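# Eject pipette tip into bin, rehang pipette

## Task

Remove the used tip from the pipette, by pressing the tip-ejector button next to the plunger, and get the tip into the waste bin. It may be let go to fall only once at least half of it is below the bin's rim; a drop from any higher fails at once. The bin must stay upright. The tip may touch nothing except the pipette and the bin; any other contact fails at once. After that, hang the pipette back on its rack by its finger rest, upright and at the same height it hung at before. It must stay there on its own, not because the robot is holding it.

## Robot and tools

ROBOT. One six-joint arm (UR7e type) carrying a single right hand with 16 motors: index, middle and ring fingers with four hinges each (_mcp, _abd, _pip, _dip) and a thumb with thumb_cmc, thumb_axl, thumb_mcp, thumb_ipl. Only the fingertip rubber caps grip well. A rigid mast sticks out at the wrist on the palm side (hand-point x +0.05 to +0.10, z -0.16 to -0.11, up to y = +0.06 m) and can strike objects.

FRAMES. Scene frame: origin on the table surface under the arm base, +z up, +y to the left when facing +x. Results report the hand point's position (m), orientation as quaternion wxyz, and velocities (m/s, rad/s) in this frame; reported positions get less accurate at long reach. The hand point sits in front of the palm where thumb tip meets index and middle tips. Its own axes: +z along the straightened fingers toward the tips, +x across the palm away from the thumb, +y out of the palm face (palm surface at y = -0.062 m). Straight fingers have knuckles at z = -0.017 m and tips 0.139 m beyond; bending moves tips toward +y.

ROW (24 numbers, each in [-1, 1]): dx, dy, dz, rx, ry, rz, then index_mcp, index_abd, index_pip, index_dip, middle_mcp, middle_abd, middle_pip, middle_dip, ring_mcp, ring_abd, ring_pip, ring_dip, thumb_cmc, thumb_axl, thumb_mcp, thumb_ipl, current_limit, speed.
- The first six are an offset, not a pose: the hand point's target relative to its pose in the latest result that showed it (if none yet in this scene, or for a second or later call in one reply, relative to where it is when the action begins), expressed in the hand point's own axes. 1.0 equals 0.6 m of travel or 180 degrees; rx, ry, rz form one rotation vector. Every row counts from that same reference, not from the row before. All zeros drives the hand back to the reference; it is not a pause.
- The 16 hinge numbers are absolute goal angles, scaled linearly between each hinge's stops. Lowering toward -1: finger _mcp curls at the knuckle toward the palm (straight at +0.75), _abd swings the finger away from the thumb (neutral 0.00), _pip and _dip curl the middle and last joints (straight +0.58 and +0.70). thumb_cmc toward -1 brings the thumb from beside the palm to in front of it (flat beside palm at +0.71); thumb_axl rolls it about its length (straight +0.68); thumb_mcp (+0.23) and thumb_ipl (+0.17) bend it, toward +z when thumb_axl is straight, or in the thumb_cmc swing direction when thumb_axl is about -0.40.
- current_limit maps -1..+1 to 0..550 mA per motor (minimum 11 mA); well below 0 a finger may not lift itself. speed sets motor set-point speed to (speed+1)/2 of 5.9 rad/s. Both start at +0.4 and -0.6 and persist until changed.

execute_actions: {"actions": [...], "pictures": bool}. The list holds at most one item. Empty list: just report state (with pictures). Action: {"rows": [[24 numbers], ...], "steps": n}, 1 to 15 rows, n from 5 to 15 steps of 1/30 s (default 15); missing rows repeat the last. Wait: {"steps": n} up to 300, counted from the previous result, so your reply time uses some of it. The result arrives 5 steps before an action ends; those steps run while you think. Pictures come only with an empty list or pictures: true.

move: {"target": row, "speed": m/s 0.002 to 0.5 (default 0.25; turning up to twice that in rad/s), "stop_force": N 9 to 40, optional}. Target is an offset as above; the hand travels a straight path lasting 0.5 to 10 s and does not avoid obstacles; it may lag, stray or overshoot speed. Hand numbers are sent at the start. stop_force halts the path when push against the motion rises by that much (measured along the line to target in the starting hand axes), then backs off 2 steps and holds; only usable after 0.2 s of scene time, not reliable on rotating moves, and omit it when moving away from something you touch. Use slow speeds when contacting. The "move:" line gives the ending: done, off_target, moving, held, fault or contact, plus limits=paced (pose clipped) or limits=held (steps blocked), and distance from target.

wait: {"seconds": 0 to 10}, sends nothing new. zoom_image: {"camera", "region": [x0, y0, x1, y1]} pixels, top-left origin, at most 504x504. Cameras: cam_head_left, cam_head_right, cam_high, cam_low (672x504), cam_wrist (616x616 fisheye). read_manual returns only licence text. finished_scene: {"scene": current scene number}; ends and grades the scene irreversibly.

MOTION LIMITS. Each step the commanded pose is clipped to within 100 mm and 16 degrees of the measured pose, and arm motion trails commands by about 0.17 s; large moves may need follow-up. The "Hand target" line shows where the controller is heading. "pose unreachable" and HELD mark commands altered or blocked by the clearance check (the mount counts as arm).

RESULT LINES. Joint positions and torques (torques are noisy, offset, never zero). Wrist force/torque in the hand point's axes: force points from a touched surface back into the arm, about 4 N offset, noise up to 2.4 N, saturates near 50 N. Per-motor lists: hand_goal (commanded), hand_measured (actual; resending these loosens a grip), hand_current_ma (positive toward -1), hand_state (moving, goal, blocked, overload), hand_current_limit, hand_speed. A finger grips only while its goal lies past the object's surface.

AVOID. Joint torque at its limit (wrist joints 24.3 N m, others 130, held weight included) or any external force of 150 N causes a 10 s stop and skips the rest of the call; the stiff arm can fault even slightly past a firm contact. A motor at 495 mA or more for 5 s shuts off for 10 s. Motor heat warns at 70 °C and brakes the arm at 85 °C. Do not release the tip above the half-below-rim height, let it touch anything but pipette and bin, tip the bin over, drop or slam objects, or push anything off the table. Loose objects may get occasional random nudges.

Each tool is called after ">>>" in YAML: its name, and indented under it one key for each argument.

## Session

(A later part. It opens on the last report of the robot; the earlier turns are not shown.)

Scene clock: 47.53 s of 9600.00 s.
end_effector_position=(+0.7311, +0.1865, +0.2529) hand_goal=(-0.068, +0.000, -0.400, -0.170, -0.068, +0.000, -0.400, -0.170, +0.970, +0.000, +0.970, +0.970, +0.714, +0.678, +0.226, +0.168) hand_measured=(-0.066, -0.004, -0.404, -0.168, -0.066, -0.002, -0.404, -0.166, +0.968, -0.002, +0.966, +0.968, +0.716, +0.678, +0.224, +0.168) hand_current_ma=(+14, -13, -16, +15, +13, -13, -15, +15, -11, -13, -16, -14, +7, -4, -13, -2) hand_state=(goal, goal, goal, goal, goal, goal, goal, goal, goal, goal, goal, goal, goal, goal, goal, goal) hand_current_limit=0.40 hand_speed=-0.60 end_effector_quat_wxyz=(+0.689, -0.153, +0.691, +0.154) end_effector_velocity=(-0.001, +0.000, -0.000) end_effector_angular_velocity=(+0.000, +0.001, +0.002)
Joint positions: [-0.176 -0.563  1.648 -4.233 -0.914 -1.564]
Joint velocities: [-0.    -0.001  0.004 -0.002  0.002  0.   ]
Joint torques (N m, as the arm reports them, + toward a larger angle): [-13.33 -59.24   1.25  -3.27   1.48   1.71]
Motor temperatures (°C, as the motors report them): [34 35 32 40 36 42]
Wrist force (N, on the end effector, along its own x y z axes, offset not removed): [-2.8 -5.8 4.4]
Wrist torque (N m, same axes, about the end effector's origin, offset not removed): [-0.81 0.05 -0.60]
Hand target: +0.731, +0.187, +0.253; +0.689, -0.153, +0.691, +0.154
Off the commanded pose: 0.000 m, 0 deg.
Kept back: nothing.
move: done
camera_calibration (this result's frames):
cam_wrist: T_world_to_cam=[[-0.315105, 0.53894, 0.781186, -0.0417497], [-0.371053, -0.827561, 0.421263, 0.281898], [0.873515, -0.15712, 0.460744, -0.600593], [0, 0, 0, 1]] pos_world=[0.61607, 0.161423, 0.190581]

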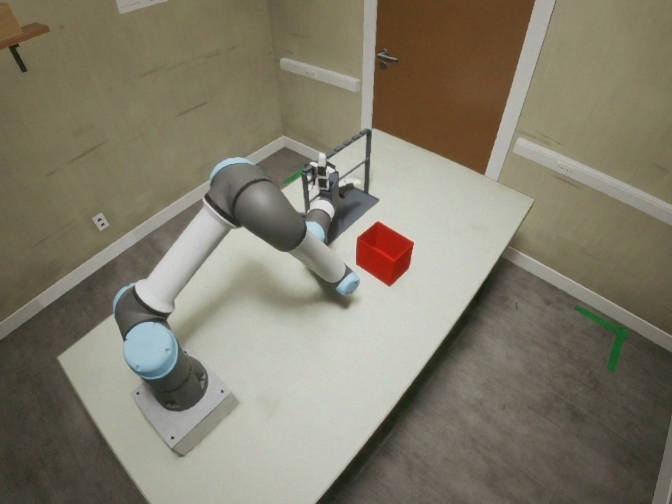

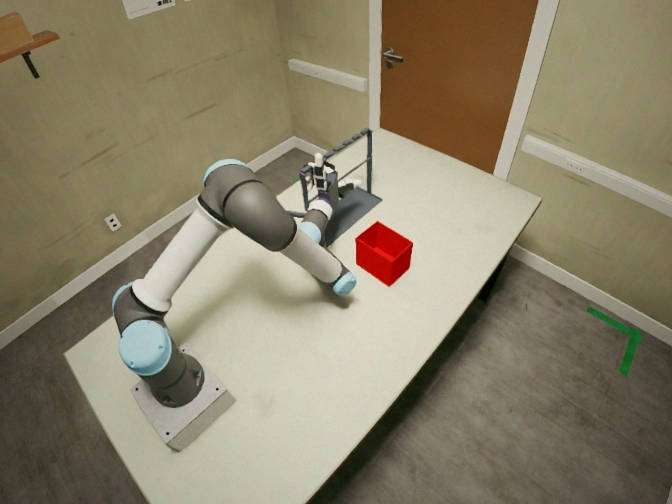

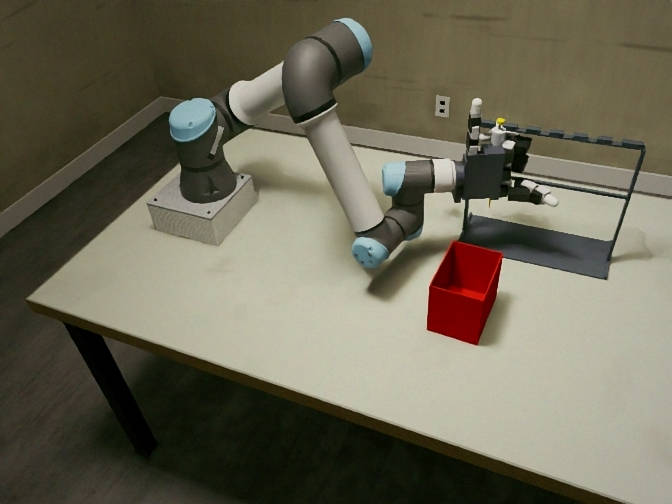

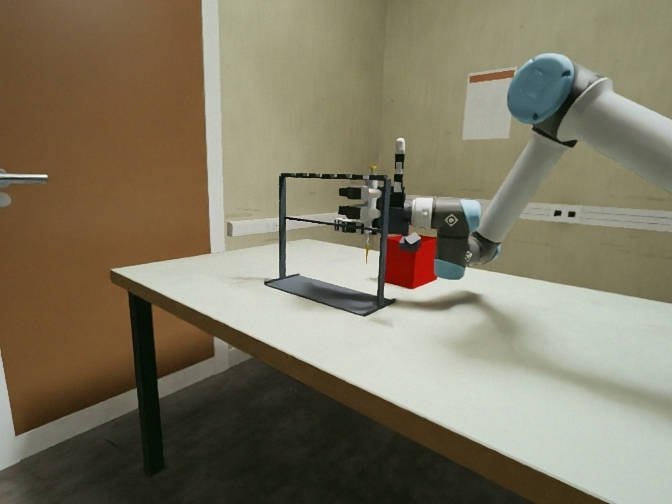

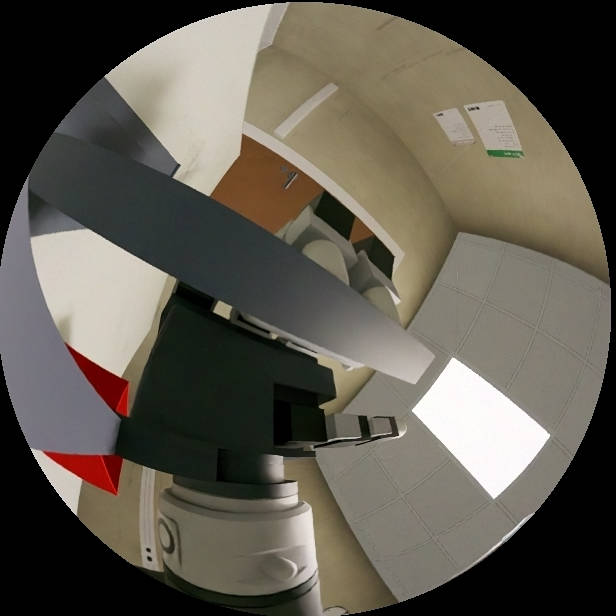

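>>> move:
  target: [0,0.0,0,0,0,0, -0.068,0,-0.33,-0.58,-0.068,0,-0.33,-0.58,0.97,0,0.97,0.97,0.714,0.678,0.226,0.168,0.4,-0.6]
  speed: 0.005

>>> move:
  target: [0,0.004,-0.010,0,0,0, -0.068,0,-0.33,-0.58,-0.068,0,-0.33,-0.58,0.97,0,0.97,0.97,0.714,0.678,0.226,0.168,0.4,-0.6]
  speed: 0.005

>>> zoom_image:
  camera: "cam_high"
  region: [460, 100, 530, 170]

>>> zoom_image:
  camera: "cam_low"
  region: [320, 130, 450, 270]

Scene clock: 48.77 s of 9600.00 s.
end_effector_position=(+0.7311, +0.1865, +0.2529) hand_goal=(-0.068, +0.000, -0.330, -0.580, -0.068, +0.000, -0.330, -0.580, +0.970, +0.000, +0.970, +0.970, +0.714, +0.678, +0.226, +0.168) hand_measured=(-0.066, -0.004, -0.334, -0.578, -0.066, -0.002, -0.334, -0.576, +0.968, -0.002, +0.966, +0.968, +0.716, +0.678, +0.224, +0.168) hand_current_ma=(+14, -13, -16, +15, +12, -13, -16, +15, -11, -13, -16, -14, +7, -4, -13, -2) hand_state=(goal, goal, goal, goal, goal, goal, goal, goal, goal, goal, goal, goal, goal, goal, goal, goal) hand_current_limit=0.40 hand_speed=-0.60 end_effector_quat_wxyz=(+0.689, -0.153, +0.691, +0.154) end_effector_velocity=(+0.000, -0.000, -0.000) end_effector_angular_velocity=(-0.000, -0.000, -0.002)
Joint positions: [-0.176 -0.564  1.648 -4.233 -0.914 -1.564]
Joint velocities: [-0.     0.     0.    -0.001 -0.002 -0.   ]
Joint torques (N m, as the arm reports them, + toward a larger angle): [ -4.49 -42.9  -17.84   0.16   0.4    1.67]
Motor temperatures (°C, as the motors report them): [34 35 32 40 36 42]
Wrist force (N, on the end effector, along its own x y z axes, offset not removed): [1.8 -4.1 1.5]
Wrist torque (N m, same axes, about the end effector's origin, offset not removed): [-0.57 -0.37 -0.03]
Hand target: +0.731, +0.187, +0.253; +0.689, -0.153, +0.691, +0.154
Off the commanded pose: 0.000 m, 0 deg.
Kept back: nothing.
move: done
camera_calibration (this result's frames):
cam_wrist: T_world_to_cam=[[-0.315128, 0.538946, 0.781173, -0.0417601], [-0.371068, -0.827557, 0.421258, 0.281865], [0.873501, -0.157118, 0.460772, -0.600599], [0, 0, 0, 1]] pos_world=[0.616055, 0.161401, 0.190623]

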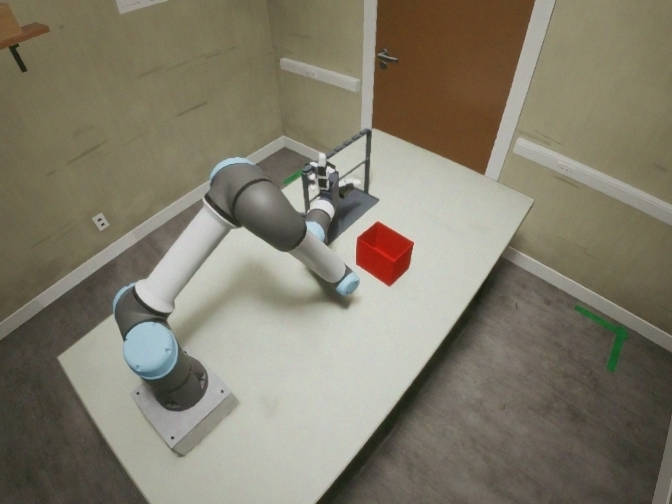

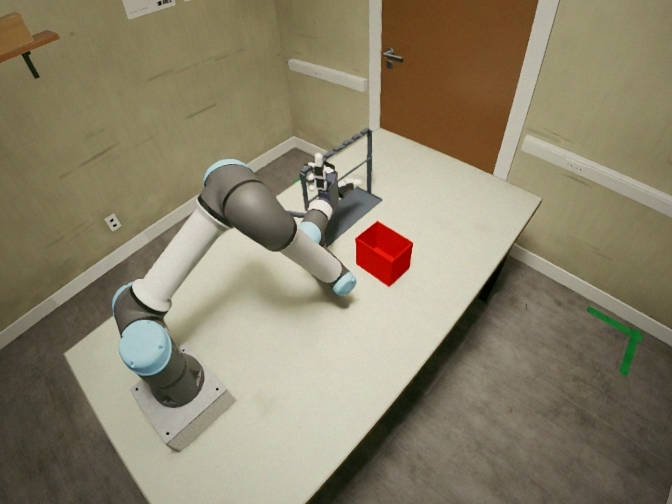

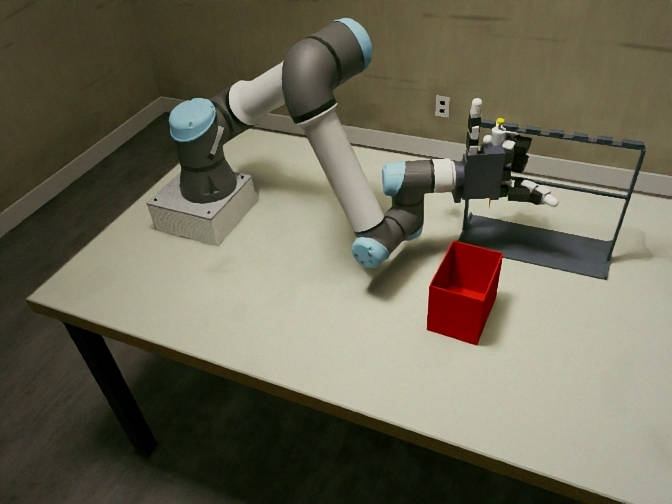

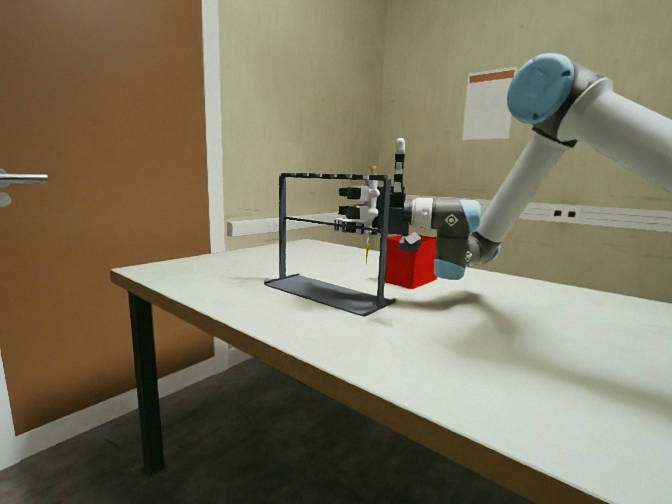

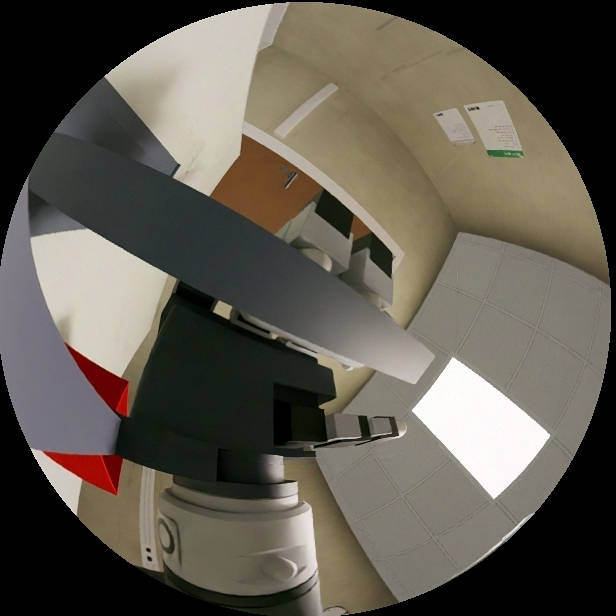

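Scene clock: 50.27 s of 9600.00 s.
end_effector_position=(+0.7247, +0.1862, +0.2529) hand_goal=(-0.068, +0.000, -0.330, -0.580, -0.068, +0.000, -0.330, -0.580, +0.970, +0.000, +0.970, +0.970, +0.714, +0.678, +0.226, +0.168) hand_measured=(-0.066, -0.004, -0.334, -0.578, -0.066, -0.002, -0.334, -0.576, +0.968, -0.002, +0.966, +0.968, +0.716, +0.678, +0.224, +0.168) hand_current_ma=(+14, -13, -16, +15, +12, -13, -16, +15, -11, -13, -16, -14, +7, -4, -13, -2) hand_state=(goal, goal, goal, goal, goal, goal, goal, goal, goal, goal, goal, goal, goal, goal, goal, goal) hand_current_limit=0.40 hand_speed=-0.60 end_effector_quat_wxyz=(+0.689, -0.153, +0.691, +0.154) end_effector_velocity=(-0.001, +0.000, -0.000) end_effector_angular_velocity=(+0.000, +0.001, +0.001)
Joint positions: [-0.179 -0.571  1.669 -4.247 -0.91  -1.564]
Joint velocities: [-0.    -0.001  0.004 -0.002  0.001 -0.   ]
Joint torques (N m, as the arm reports them, + toward a larger angle): [-12.33 -58.1   -0.63  -3.29   1.53   1.44]
Motor temperatures (°C, as the motors report them): [34 35 32 40 36 42]
Wrist force (N, on the end effector, along its own x y z axes, offset not removed): [-2.4 -5.4 5.1]
Wrist torque (N m, same axes, about the end effector's origin, offset not removed): [-1.01 -0.05 -0.61]
Hand target: +0.725, +0.186, +0.253; +0.689, -0.153, +0.691, +0.154
Off the commanded pose: 0.000 m, 0 deg.
Kept back: nothing.
move: done
camera_calibration (this result's frames):
cam_wrist: T_world_to_cam=[[-0.315129, 0.53894, 0.781177, -0.043589], [-0.371065, -0.827561, 0.421252, 0.279205], [0.873501, -0.157119, 0.46077, -0.595105], [0, 0, 0, 1]] pos_world=[0.609692, 0.161049, 0.190642]

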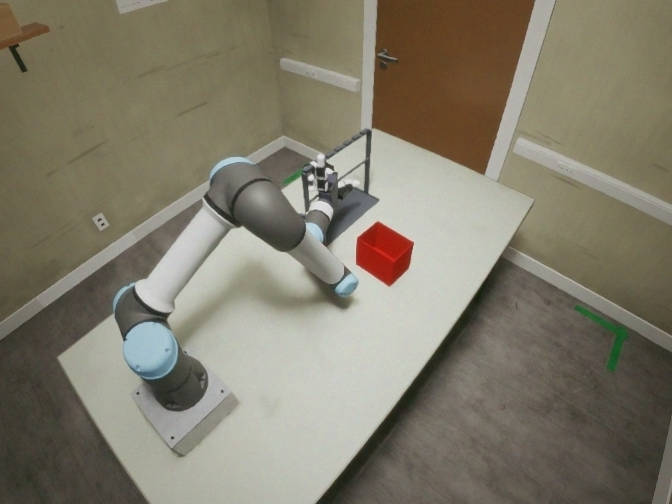

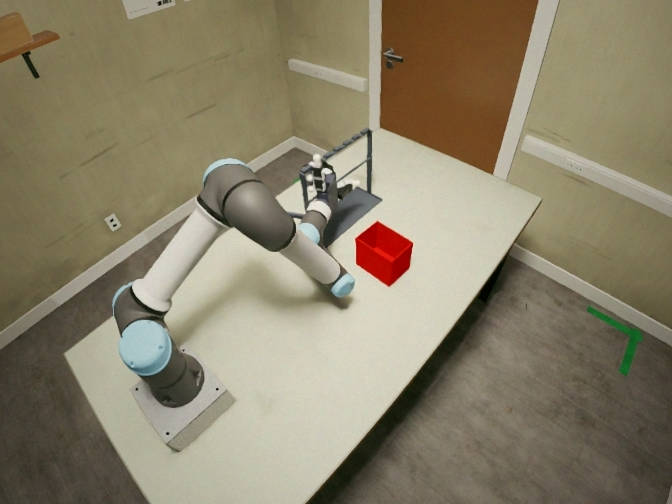

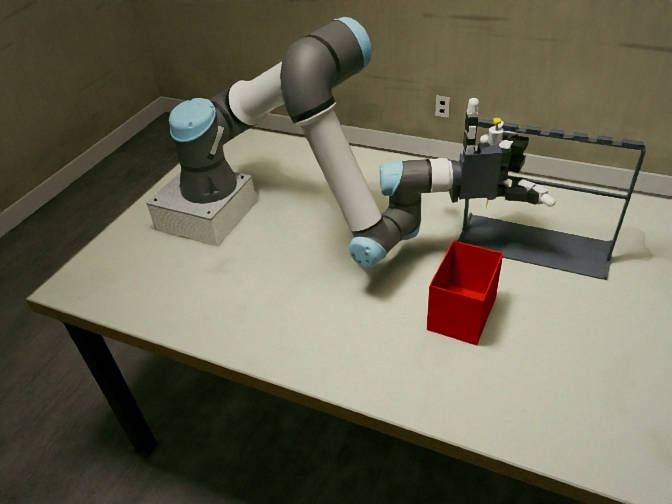

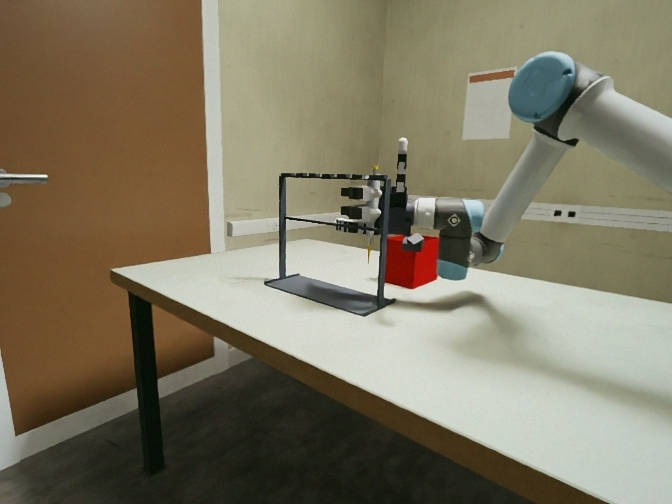

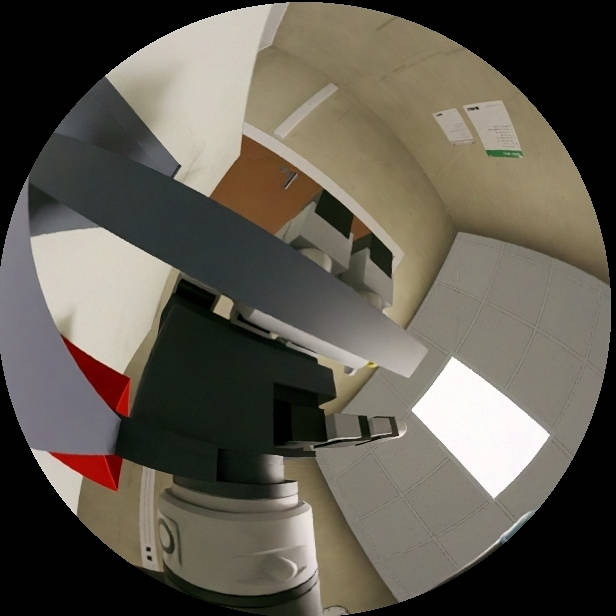

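Region (460, 100, 530, 170) of cam_high's 672x504 image, scaled by 7.200, with more detail than that image has.

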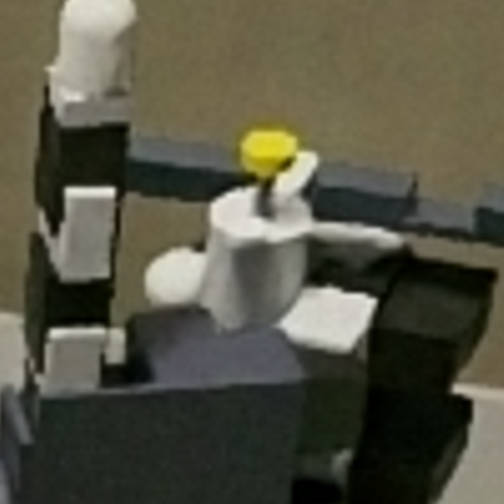

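Region (320, 130, 450, 270) of cam_low's 672x504 image, scaled by 3.600, with more detail than that image has; it fills the left 468 columns of this view, and the rest is white.

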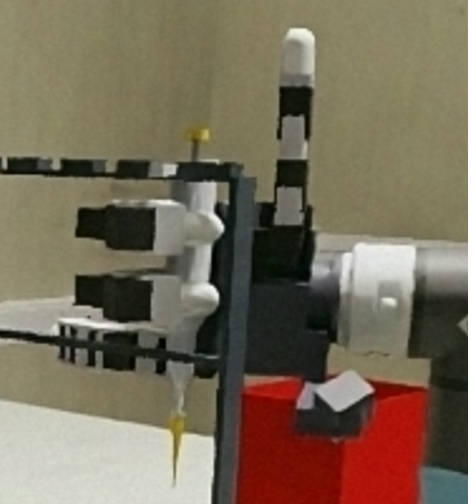

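>>> execute_actions:
  actions:
    - {"rows": [[0,0,0,0,0,0, -0.068,0,-0.47,-0.55,-0.068,0,-0.47,-0.55,0.97,0,0.97,0.97,0.714,0.678,0.226,0.168,0.5,-0.8]], "steps": 15}

>>> move:
  target: [0,0,0,0,0,0, -0.068,0,-0.47,-0.80,-0.068,0,-0.47,-0.80,0.97,0,0.97,0.97,0.714,0.678,0.226,0.168,0.5,-0.85]
  speed: 0.005

>>> zoom_image:
  camera: "cam_high"
  region: [460, 100, 530, 170]

>>> zoom_image:
  camera: "cam_low"
  region: [320, 130, 450, 270]

Scene clock: 51.00 s of 9600.00 s.
end_effector_position=(+0.7247, +0.1862, +0.2529) hand_goal=(-0.068, +0.000, -0.470, -0.550, -0.068, +0.000, -0.470, -0.550, +0.970, +0.000, +0.970, +0.970, +0.714, +0.678, +0.226, +0.168) hand_measured=(-0.066, -0.004, -0.450, -0.552, -0.066, -0.002, -0.450, -0.554, +0.968, -0.002, +0.966, +0.968, +0.716, +0.678, +0.224, +0.168) hand_current_ma=(+14, -13, +20, -15, +12, -13, +18, -15, -11, -13, -16, -14, +7, -4, -13, -2) hand_state=(goal, goal, moving, goal, goal, goal, moving, goal, goal, goal, goal, goal, goal, goal, goal, goal) hand_current_limit=0.50 hand_speed=-0.80 end_effector_quat_wxyz=(+0.689, -0.153, +0.691, +0.154) end_effector_velocity=(+0.000, -0.000, -0.000) end_effector_angular_velocity=(+0.000, +0.001, -0.000)
Joint positions: [-0.179 -0.571  1.669 -4.247 -0.91  -1.564]
Joint velocities: [ 0.     0.    -0.     0.001 -0.     0.   ]
Joint torques (N m, as the arm reports them, + toward a larger angle): [ -6.51 -47.71 -18.15  -0.07   0.71   1.44]
Motor temperatures (°C, as the motors report them): [34 35 32 40 36 42]
Wrist force (N, on the end effector, along its own x y z axes, offset not removed): [-4.2 -2.3 4.7]
Wrist torque (N m, same axes, about the end effector's origin, offset not removed): [-0.82 0.60 -0.75]
Steps of this call (steps 1 to 12: nothing new was sent; steps 13 to 22: the first 10 steps of this action). Readings (end_effector_position | what the end effector reports):
13: (+0.7246, +0.1862, +0.2529) | hand_goal=(-0.068, +0.000, -0.470, -0.550, -0.068, +0.000, -0.470, -0.550, +0.970, +0.000, +0.970, +0.970, +0.714, +0.678, +0.226, +0.168) hand_measured=(-0.066, -0.004, -0.334, -0.578, -0.066, -0.002, -0.334, -0.576, +0.968, -0.002, +0.966, +0.968, +0.716, +0.678, +0.224, +0.168) hand_current_ma=(+14, -13, -16, +15, +12, -13, -16, +15, -11, -13, -16, -14, +7, -4, -13, -2) hand_state=(goal, goal, moving, moving, goal, goal, moving, moving, goal, goal, goal, goal, goal, goal, goal, goal) hand_current_limit=0.50 hand_speed=-0.80
14: (+0.7246, +0.1862, +0.2529) | hand_goal=(-0.068, +0.000, -0.470, -0.550, -0.068, +0.000, -0.470, -0.550, +0.970, +0.000, +0.970, +0.970, +0.714, +0.678, +0.226, +0.168) hand_measured=(-0.066, -0.004, -0.334, -0.576, -0.066, -0.002, -0.334, -0.576, +0.968, -0.002, +0.966, +0.968, +0.716, +0.678, +0.224, +0.168) hand_current_ma=(+14, -13, +49, -47, +12, -13, +48, -47, -11, -13, -16, -14, +7, -4, -13, -2) hand_state=(goal, goal, moving, moving, goal, goal, moving, moving, goal, goal, goal, goal, goal, goal, goal, goal) hand_current_limit=0.50 hand_speed=-0.80
16: (+0.7246, +0.1862, +0.2529) | hand_goal=(-0.068, +0.000, -0.470, -0.550, -0.068, +0.000, -0.470, -0.550, +0.970, +0.000, +0.970, +0.970, +0.714, +0.678, +0.226, +0.168) hand_measured=(-0.066, -0.004, -0.354, -0.558, -0.066, -0.002, -0.354, -0.558, +0.968, -0.002, +0.966, +0.968, +0.716, +0.678, +0.224, +0.168) hand_current_ma=(+14, -13, +45, +0, +12, -13, +43, +0, -11, -13, -16, -14, +7, -4, -13, -2) hand_state=(goal, goal, moving, moving, goal, goal, moving, moving, goal, goal, goal, goal, goal, goal, goal, goal) hand_current_limit=0.50 hand_speed=-0.80
20: (+0.7247, +0.1862, +0.2529) | hand_goal=(-0.068, +0.000, -0.470, -0.550, -0.068, +0.000, -0.470, -0.550, +0.970, +0.000, +0.970, +0.970, +0.714, +0.678, +0.226, +0.168) hand_measured=(-0.066, -0.004, -0.418, -0.552, -0.066, -0.002, -0.418, -0.554, +0.968, -0.002, +0.966, +0.968, +0.716, +0.678, +0.224, +0.168) hand_current_ma=(+14, -13, +41, -15, +12, -13, +39, -15, -11, -13, -16, -14, +7, -4, -13, -2) hand_state=(goal, goal, moving, goal, goal, goal, moving, goal, goal, goal, goal, goal, goal, goal, goal, goal) hand_current_limit=0.50 hand_speed=-0.80
22: the state above

Scene clock: 51.80 s of 9600.00 s.
end_effector_position=(+0.7247, +0.1861, +0.2530) hand_goal=(-0.068, +0.000, -0.470, -0.800, -0.068, +0.000, -0.470, -0.800, +0.970, +0.000, +0.970, +0.970, +0.714, +0.678, +0.226, +0.168) hand_measured=(-0.068, -0.004, -0.440, -0.604, -0.068, -0.002, -0.442, -0.592, +0.968, -0.002, +0.966, +0.968, +0.716, +0.678, +0.224, +0.168) hand_current_ma=(-4, -13, +149, +412, +0, -13, +147, +412, -11, -13, -16, -14, +7, -4, -13, -2) hand_state=(goal, goal, blocked, blocked, goal, goal, blocked, blocked, goal, goal, goal, goal, goal, goal, goal, goal) hand_current_limit=0.50 hand_speed=-0.85 end_effector_quat_wxyz=(+0.689, -0.153, +0.691, +0.154) end_effector_velocity=(-0.000, +0.000, +0.000) end_effector_angular_velocity=(-0.001, -0.002, +0.001)
Joint positions: [-0.179 -0.571  1.669 -4.247 -0.91  -1.564]
Joint velocities: [-0.     0.    -0.001 -0.001  0.001 -0.   ]
Joint torques (N m, as the arm reports them, + toward a larger angle): [ -2.78 -43.37 -16.66   0.06  -0.1    1.41]
Motor temperatures (°C, as the motors report them): [34 35 32 40 36 42]
Wrist force (N, on the end effector, along its own x y z axes, offset not removed): [-1.1 0.8 2.9]
Wrist torque (N m, same axes, about the end effector's origin, offset not removed): [-0.34 0.34 -0.47]
Hand target: +0.725, +0.186, +0.253; +0.689, -0.153, +0.691, +0.154
Off your previous action's commanded pose: 0.000 m, 0 deg at its last step (step 5 of this call).
Off the commanded pose: 0.000 m, 0 deg.
Kept back: nothing.
move: done
camera_calibration (this result's frames):
cam_wrist: T_world_to_cam=[[-0.31518, 0.538952, 0.781148, -0.0435765], [-0.371094, -0.827554, 0.421239, 0.279183], [0.87347, -0.157113, 0.460831, -0.595124], [0, 0, 0, 1]] pos_world=[0.609692, 0.161023, 0.190688]

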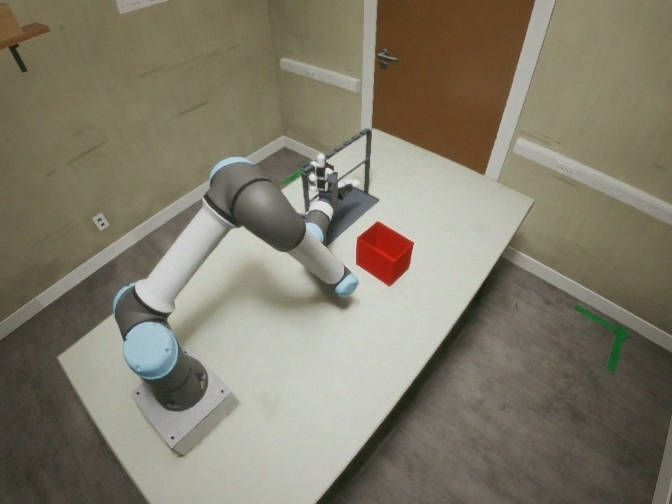

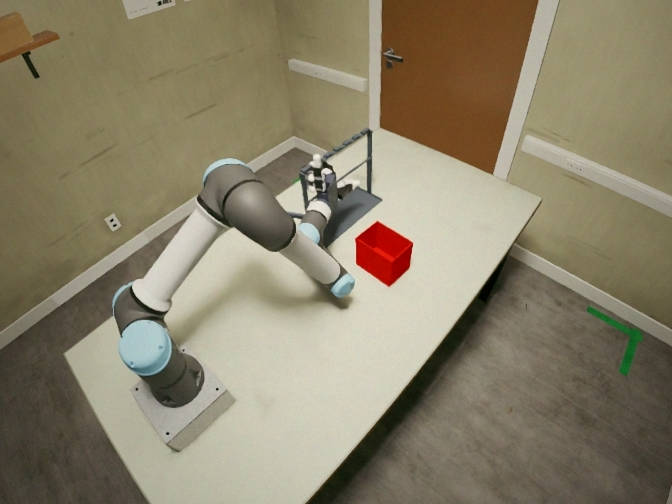

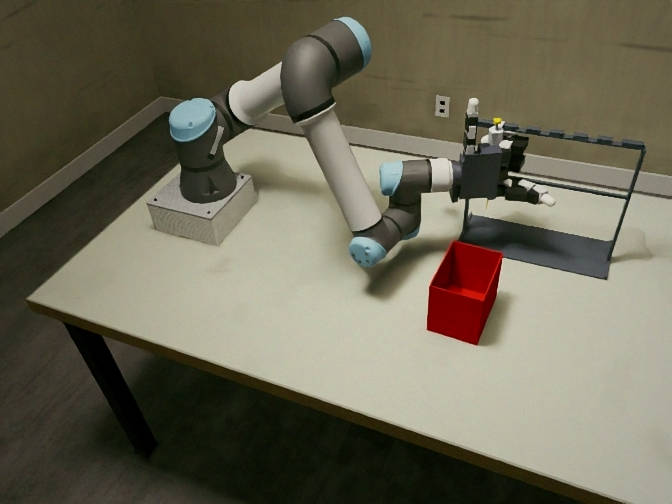

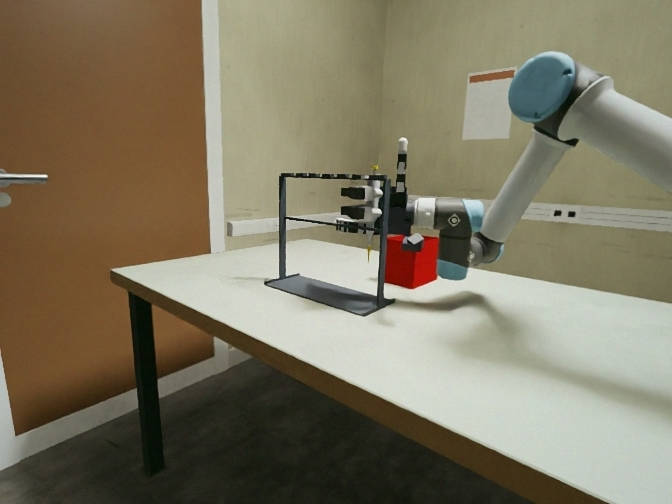

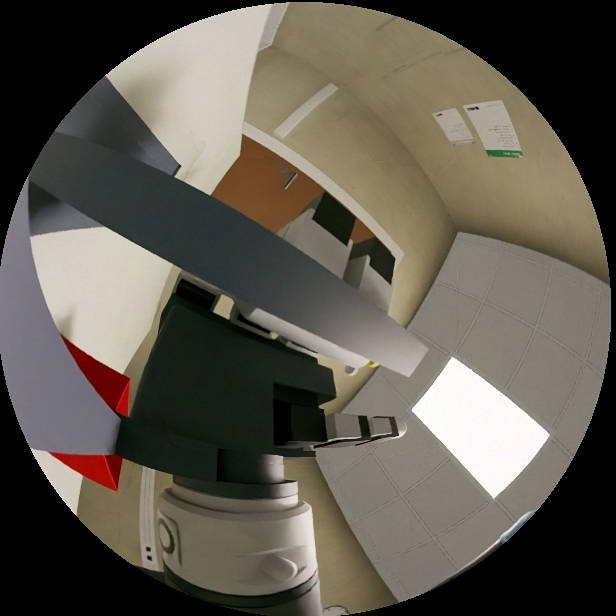

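Region (460, 100, 530, 170) of cam_high's 672x504 image, scaled by 7.200, with more detail than that image has.

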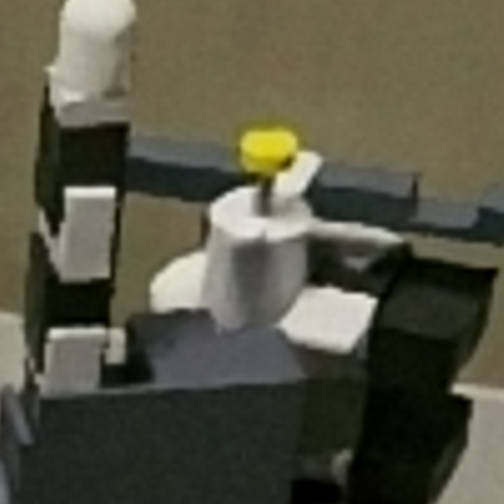

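Region (320, 130, 450, 270) of cam_low's 672x504 image, scaled by 3.600, with more detail than that image has; it fills the left 468 columns of this view, and the rest is white.

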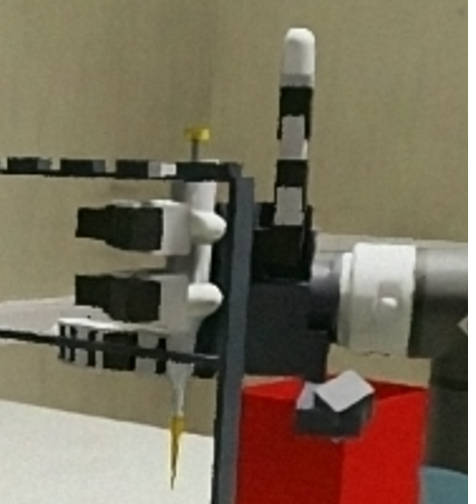

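>>> move:
  target: [-0.0133,0,0,0,0,0, -0.09,0,-0.52,-0.80,-0.09,0,-0.52,-0.80,0.97,0,0.97,0.97,0.714,0.678,0.226,0.168,0.5,-0.85]
  speed: 0.005

>>> zoom_image:
  camera: "cam_low"
  region: [340, 150, 410, 220]

>>> zoom_image:
  camera: "cam_high"
  region: [460, 100, 530, 170]

Scene clock: 54.00 s of 9600.00 s.
end_effector_position=(+0.7247, +0.1861, +0.2609) hand_goal=(-0.090, +0.000, -0.520, -0.800, -0.090, +0.000, -0.520, -0.800, +0.970, +0.000, +0.970, +0.970, +0.714, +0.678, +0.226, +0.168) hand_measured=(-0.088, -0.004, -0.442, -0.604, -0.086, -0.002, -0.442, -0.594, +0.968, -0.002, +0.966, +0.968, +0.716, +0.678, +0.224, +0.168) hand_current_ma=(+13, -13, +394, +412, +20, -13, +390, +412, -11, -13, -16, -14, +7, -4, -13, -2) hand_state=(goal, goal, blocked, blocked, goal, goal, blocked, blocked, goal, goal, goal, goal, goal, goal, goal, goal) hand_current_limit=0.50 hand_speed=-0.85 end_effector_quat_wxyz=(+0.689, -0.153, +0.691, +0.154) end_effector_velocity=(-0.000, -0.000, +0.001) end_effector_angular_velocity=(-0.000, +0.000, -0.001)
Joint positions: [-0.179 -0.587  1.675 -4.236 -0.91  -1.564]
Joint velocities: [-0.    -0.002  0.002  0.001 -0.001 -0.   ]
Joint torques (N m, as the arm reports them, + toward a larger angle): [-12.35 -57.83  -1.16  -0.24   1.37   1.41]
Motor temperatures (°C, as the motors report them): [34 35 32 40 36 42]
Wrist force (N, on the end effector, along its own x y z axes, offset not removed): [-3.4 -3.7 7.0]
Wrist torque (N m, same axes, about the end effector's origin, offset not removed): [-1.09 0.56 -0.74]
Hand target: +0.725, +0.186, +0.261; +0.689, -0.153, +0.691, +0.154
Off the commanded pose: 0.000 m, 0 deg.
Kept back: nothing.
move: done
camera_calibration (this result's frames):
cam_wrist: T_world_to_cam=[[-0.315183, 0.538947, 0.781151, -0.0497315], [-0.371095, -0.827557, 0.421233, 0.275873], [0.873469, -0.157116, 0.460833, -0.598772], [0, 0, 0, 1]] pos_world=[0.609709, 0.161026, 0.198575]

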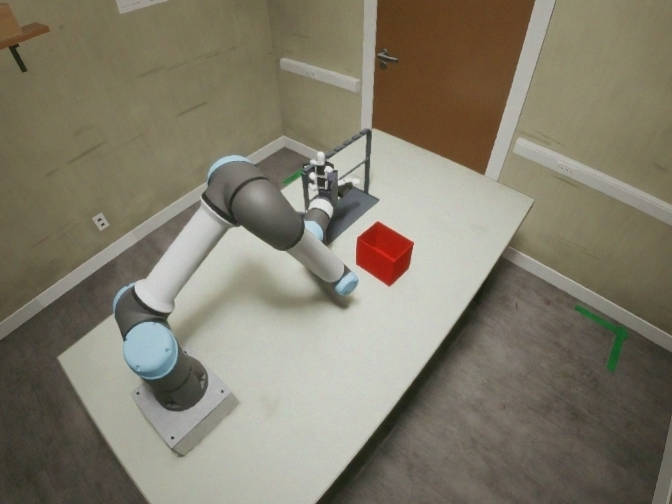

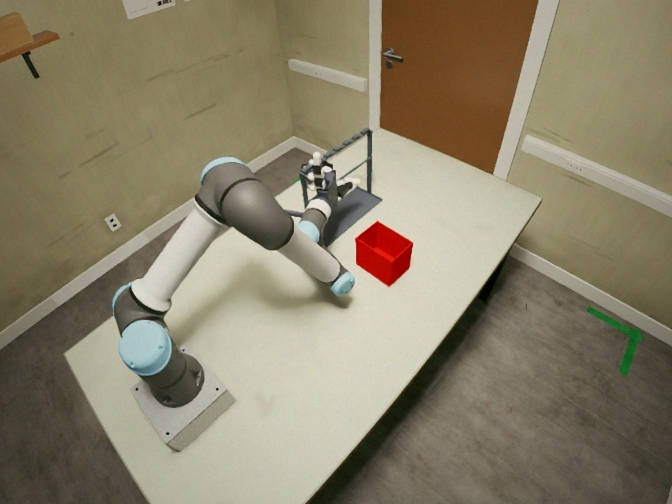

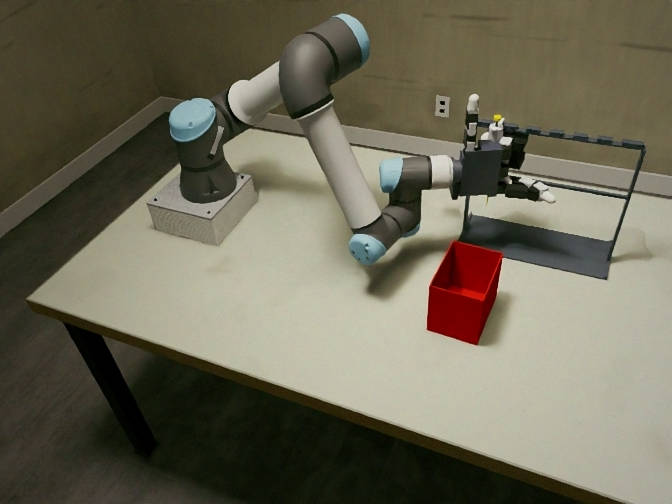

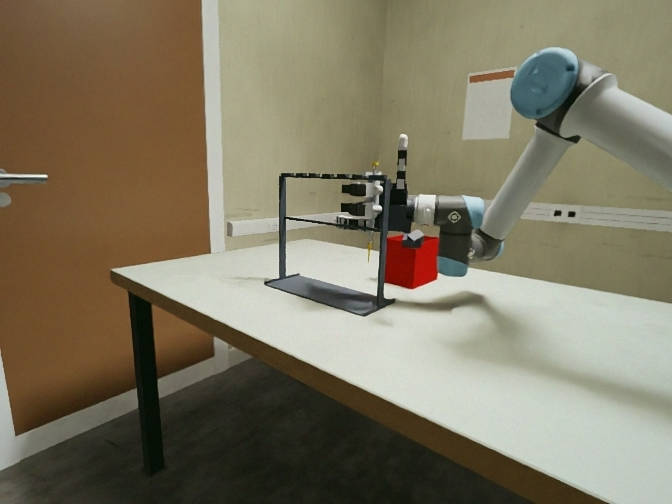

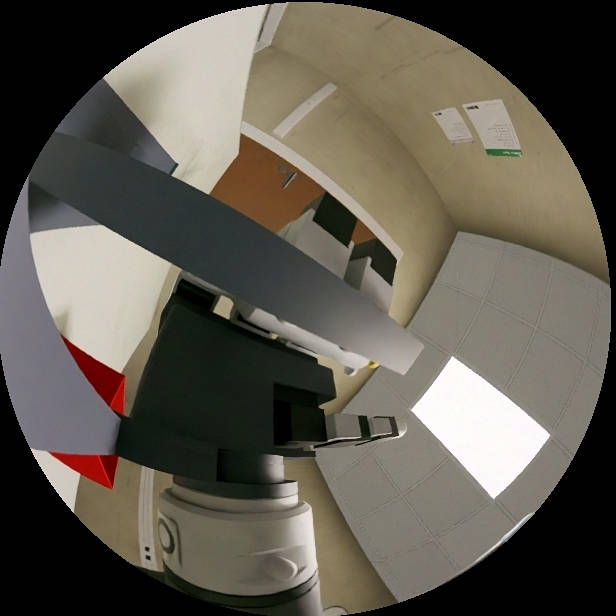

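Region (340, 150, 410, 220) of cam_low's 672x504 image, scaled by 7.200, with more detail than that image has.

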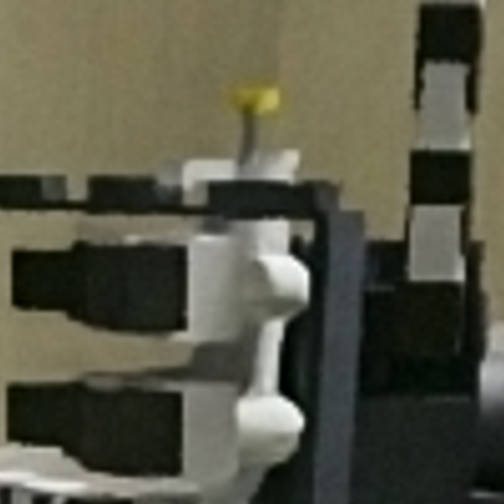

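Region (460, 100, 530, 170) of cam_high's 672x504 image, scaled by 7.200, with more detail than that image has.

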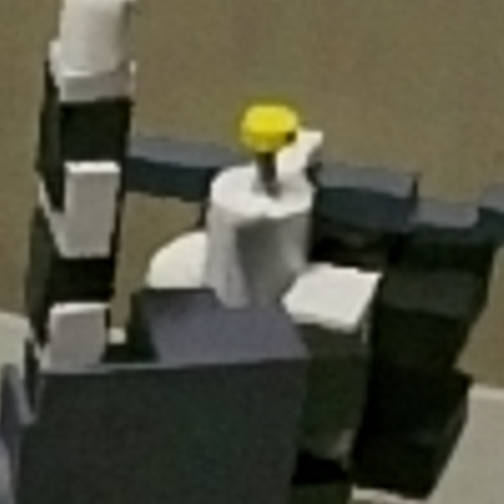

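>>> move:
  target: [-0.004,-0.0453,-0.0212,0,0,0, -0.09,0,-0.52,-0.80,-0.09,0,-0.52,-0.80,0.97,0,0.97,0.97,0.714,0.678,0.226,0.168,0.5,-0.85]
  speed: 0.01

>>> zoom_image:
  camera: "cam_high"
  region: [450, 100, 540, 190]

Scene clock: 57.47 s of 9600.00 s.
end_effector_position=(+0.7247, +0.1563, +0.2633) hand_goal=(-0.090, +0.000, -0.520, -0.800, -0.090, +0.000, -0.520, -0.800, +0.970, +0.000, +0.970, +0.970, +0.714, +0.678, +0.226, +0.168) hand_measured=(-0.088, -0.004, -0.442, -0.604, -0.086, -0.002, -0.442, -0.594, +0.968, -0.002, +0.966, +0.968, +0.716, +0.678, +0.224, +0.168) hand_current_ma=(+13, -13, +394, +412, +20, -13, +390, +413, -11, -13, -16, -14, +7, -4, -13, -2) hand_state=(goal, goal, blocked, blocked, goal, goal, blocked, blocked, goal, goal, goal, goal, goal, goal, goal, goal) hand_current_limit=0.50 hand_speed=-0.85 end_effector_quat_wxyz=(+0.689, -0.153, +0.691, +0.154) end_effector_velocity=(-0.000, -0.002, -0.000) end_effector_angular_velocity=(+0.000, +0.000, -0.001)
Joint positions: [-0.233 -0.592  1.676 -4.233 -0.856 -1.563]
Joint velocities: [-0.003 -0.     0.001 -0.     0.002 -0.   ]
Joint torques (N m, as the arm reports them, + toward a larger angle): [-13.45 -59.75 -18.63  -0.03   1.4    1.53]
Motor temperatures (°C, as the motors report them): [34 35 32 40 36 42]
Wrist force (N, on the end effector, along its own x y z axes, offset not removed): [0.6 3.0 3.0]
Wrist torque (N m, same axes, about the end effector's origin, offset not removed): [0.15 0.15 -0.19]
Hand target: +0.725, +0.156, +0.263; +0.689, -0.153, +0.691, +0.154
Off the commanded pose: 0.000 m, 0 deg.
Kept back: nothing.
move: done
camera_calibration (this result's frames):
cam_wrist: T_world_to_cam=[[-0.315187, 0.538859, 0.781209, -0.0355634], [-0.371108, -0.827603, 0.421132, 0.2502], [0.873462, -0.157177, 0.460825, -0.604521], [0, 0, 0, 1]] pos_world=[0.609668, 0.131213, 0.200993]

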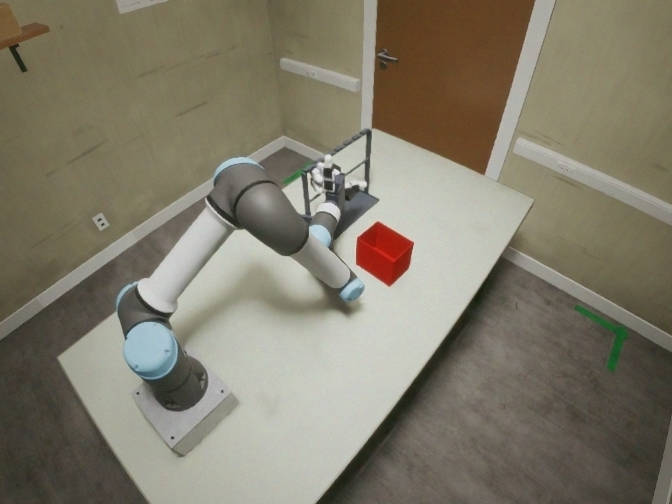

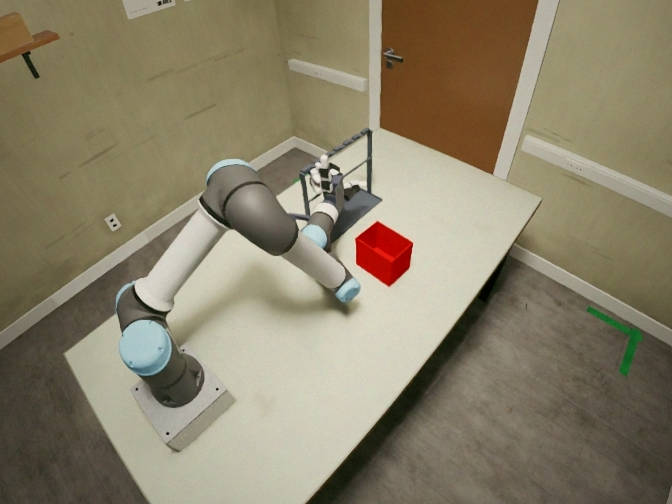

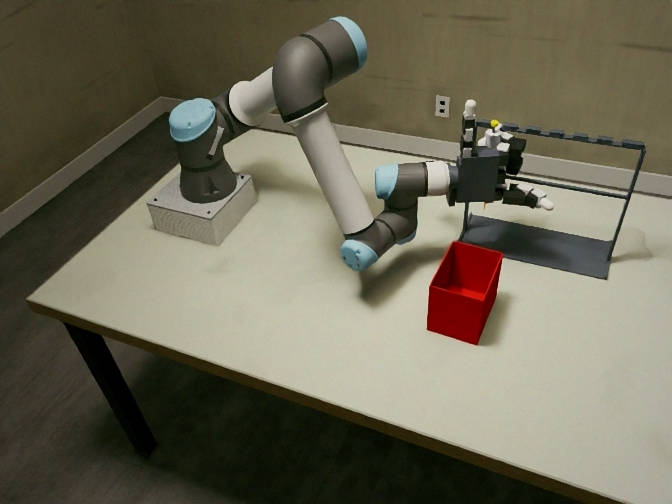

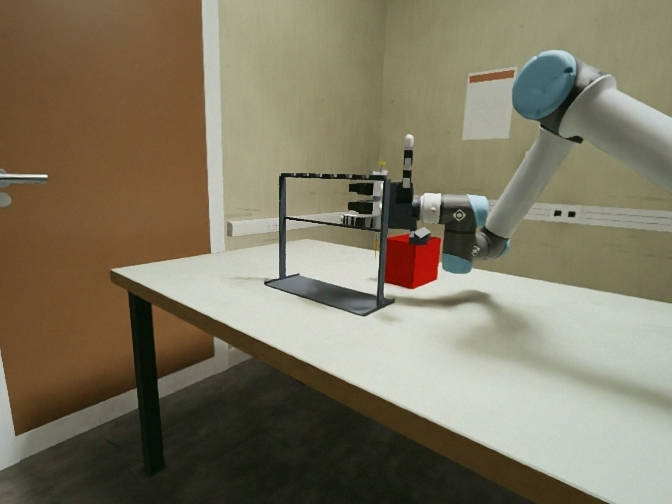

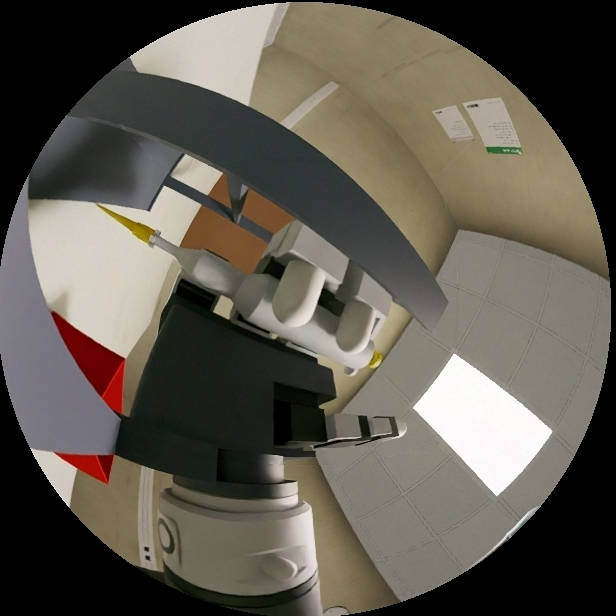

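Region (450, 100, 540, 190) of cam_high's 672x504 image, scaled by 5.600, with more detail than that image has.

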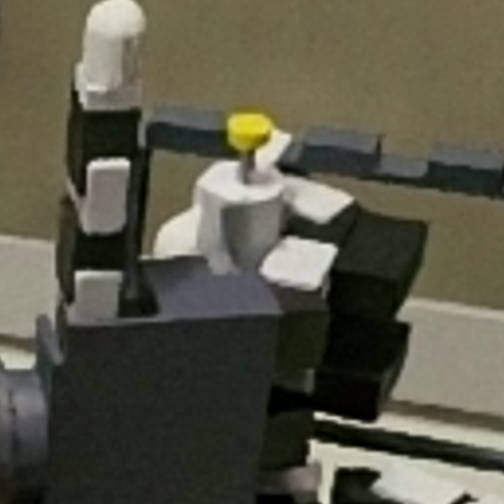

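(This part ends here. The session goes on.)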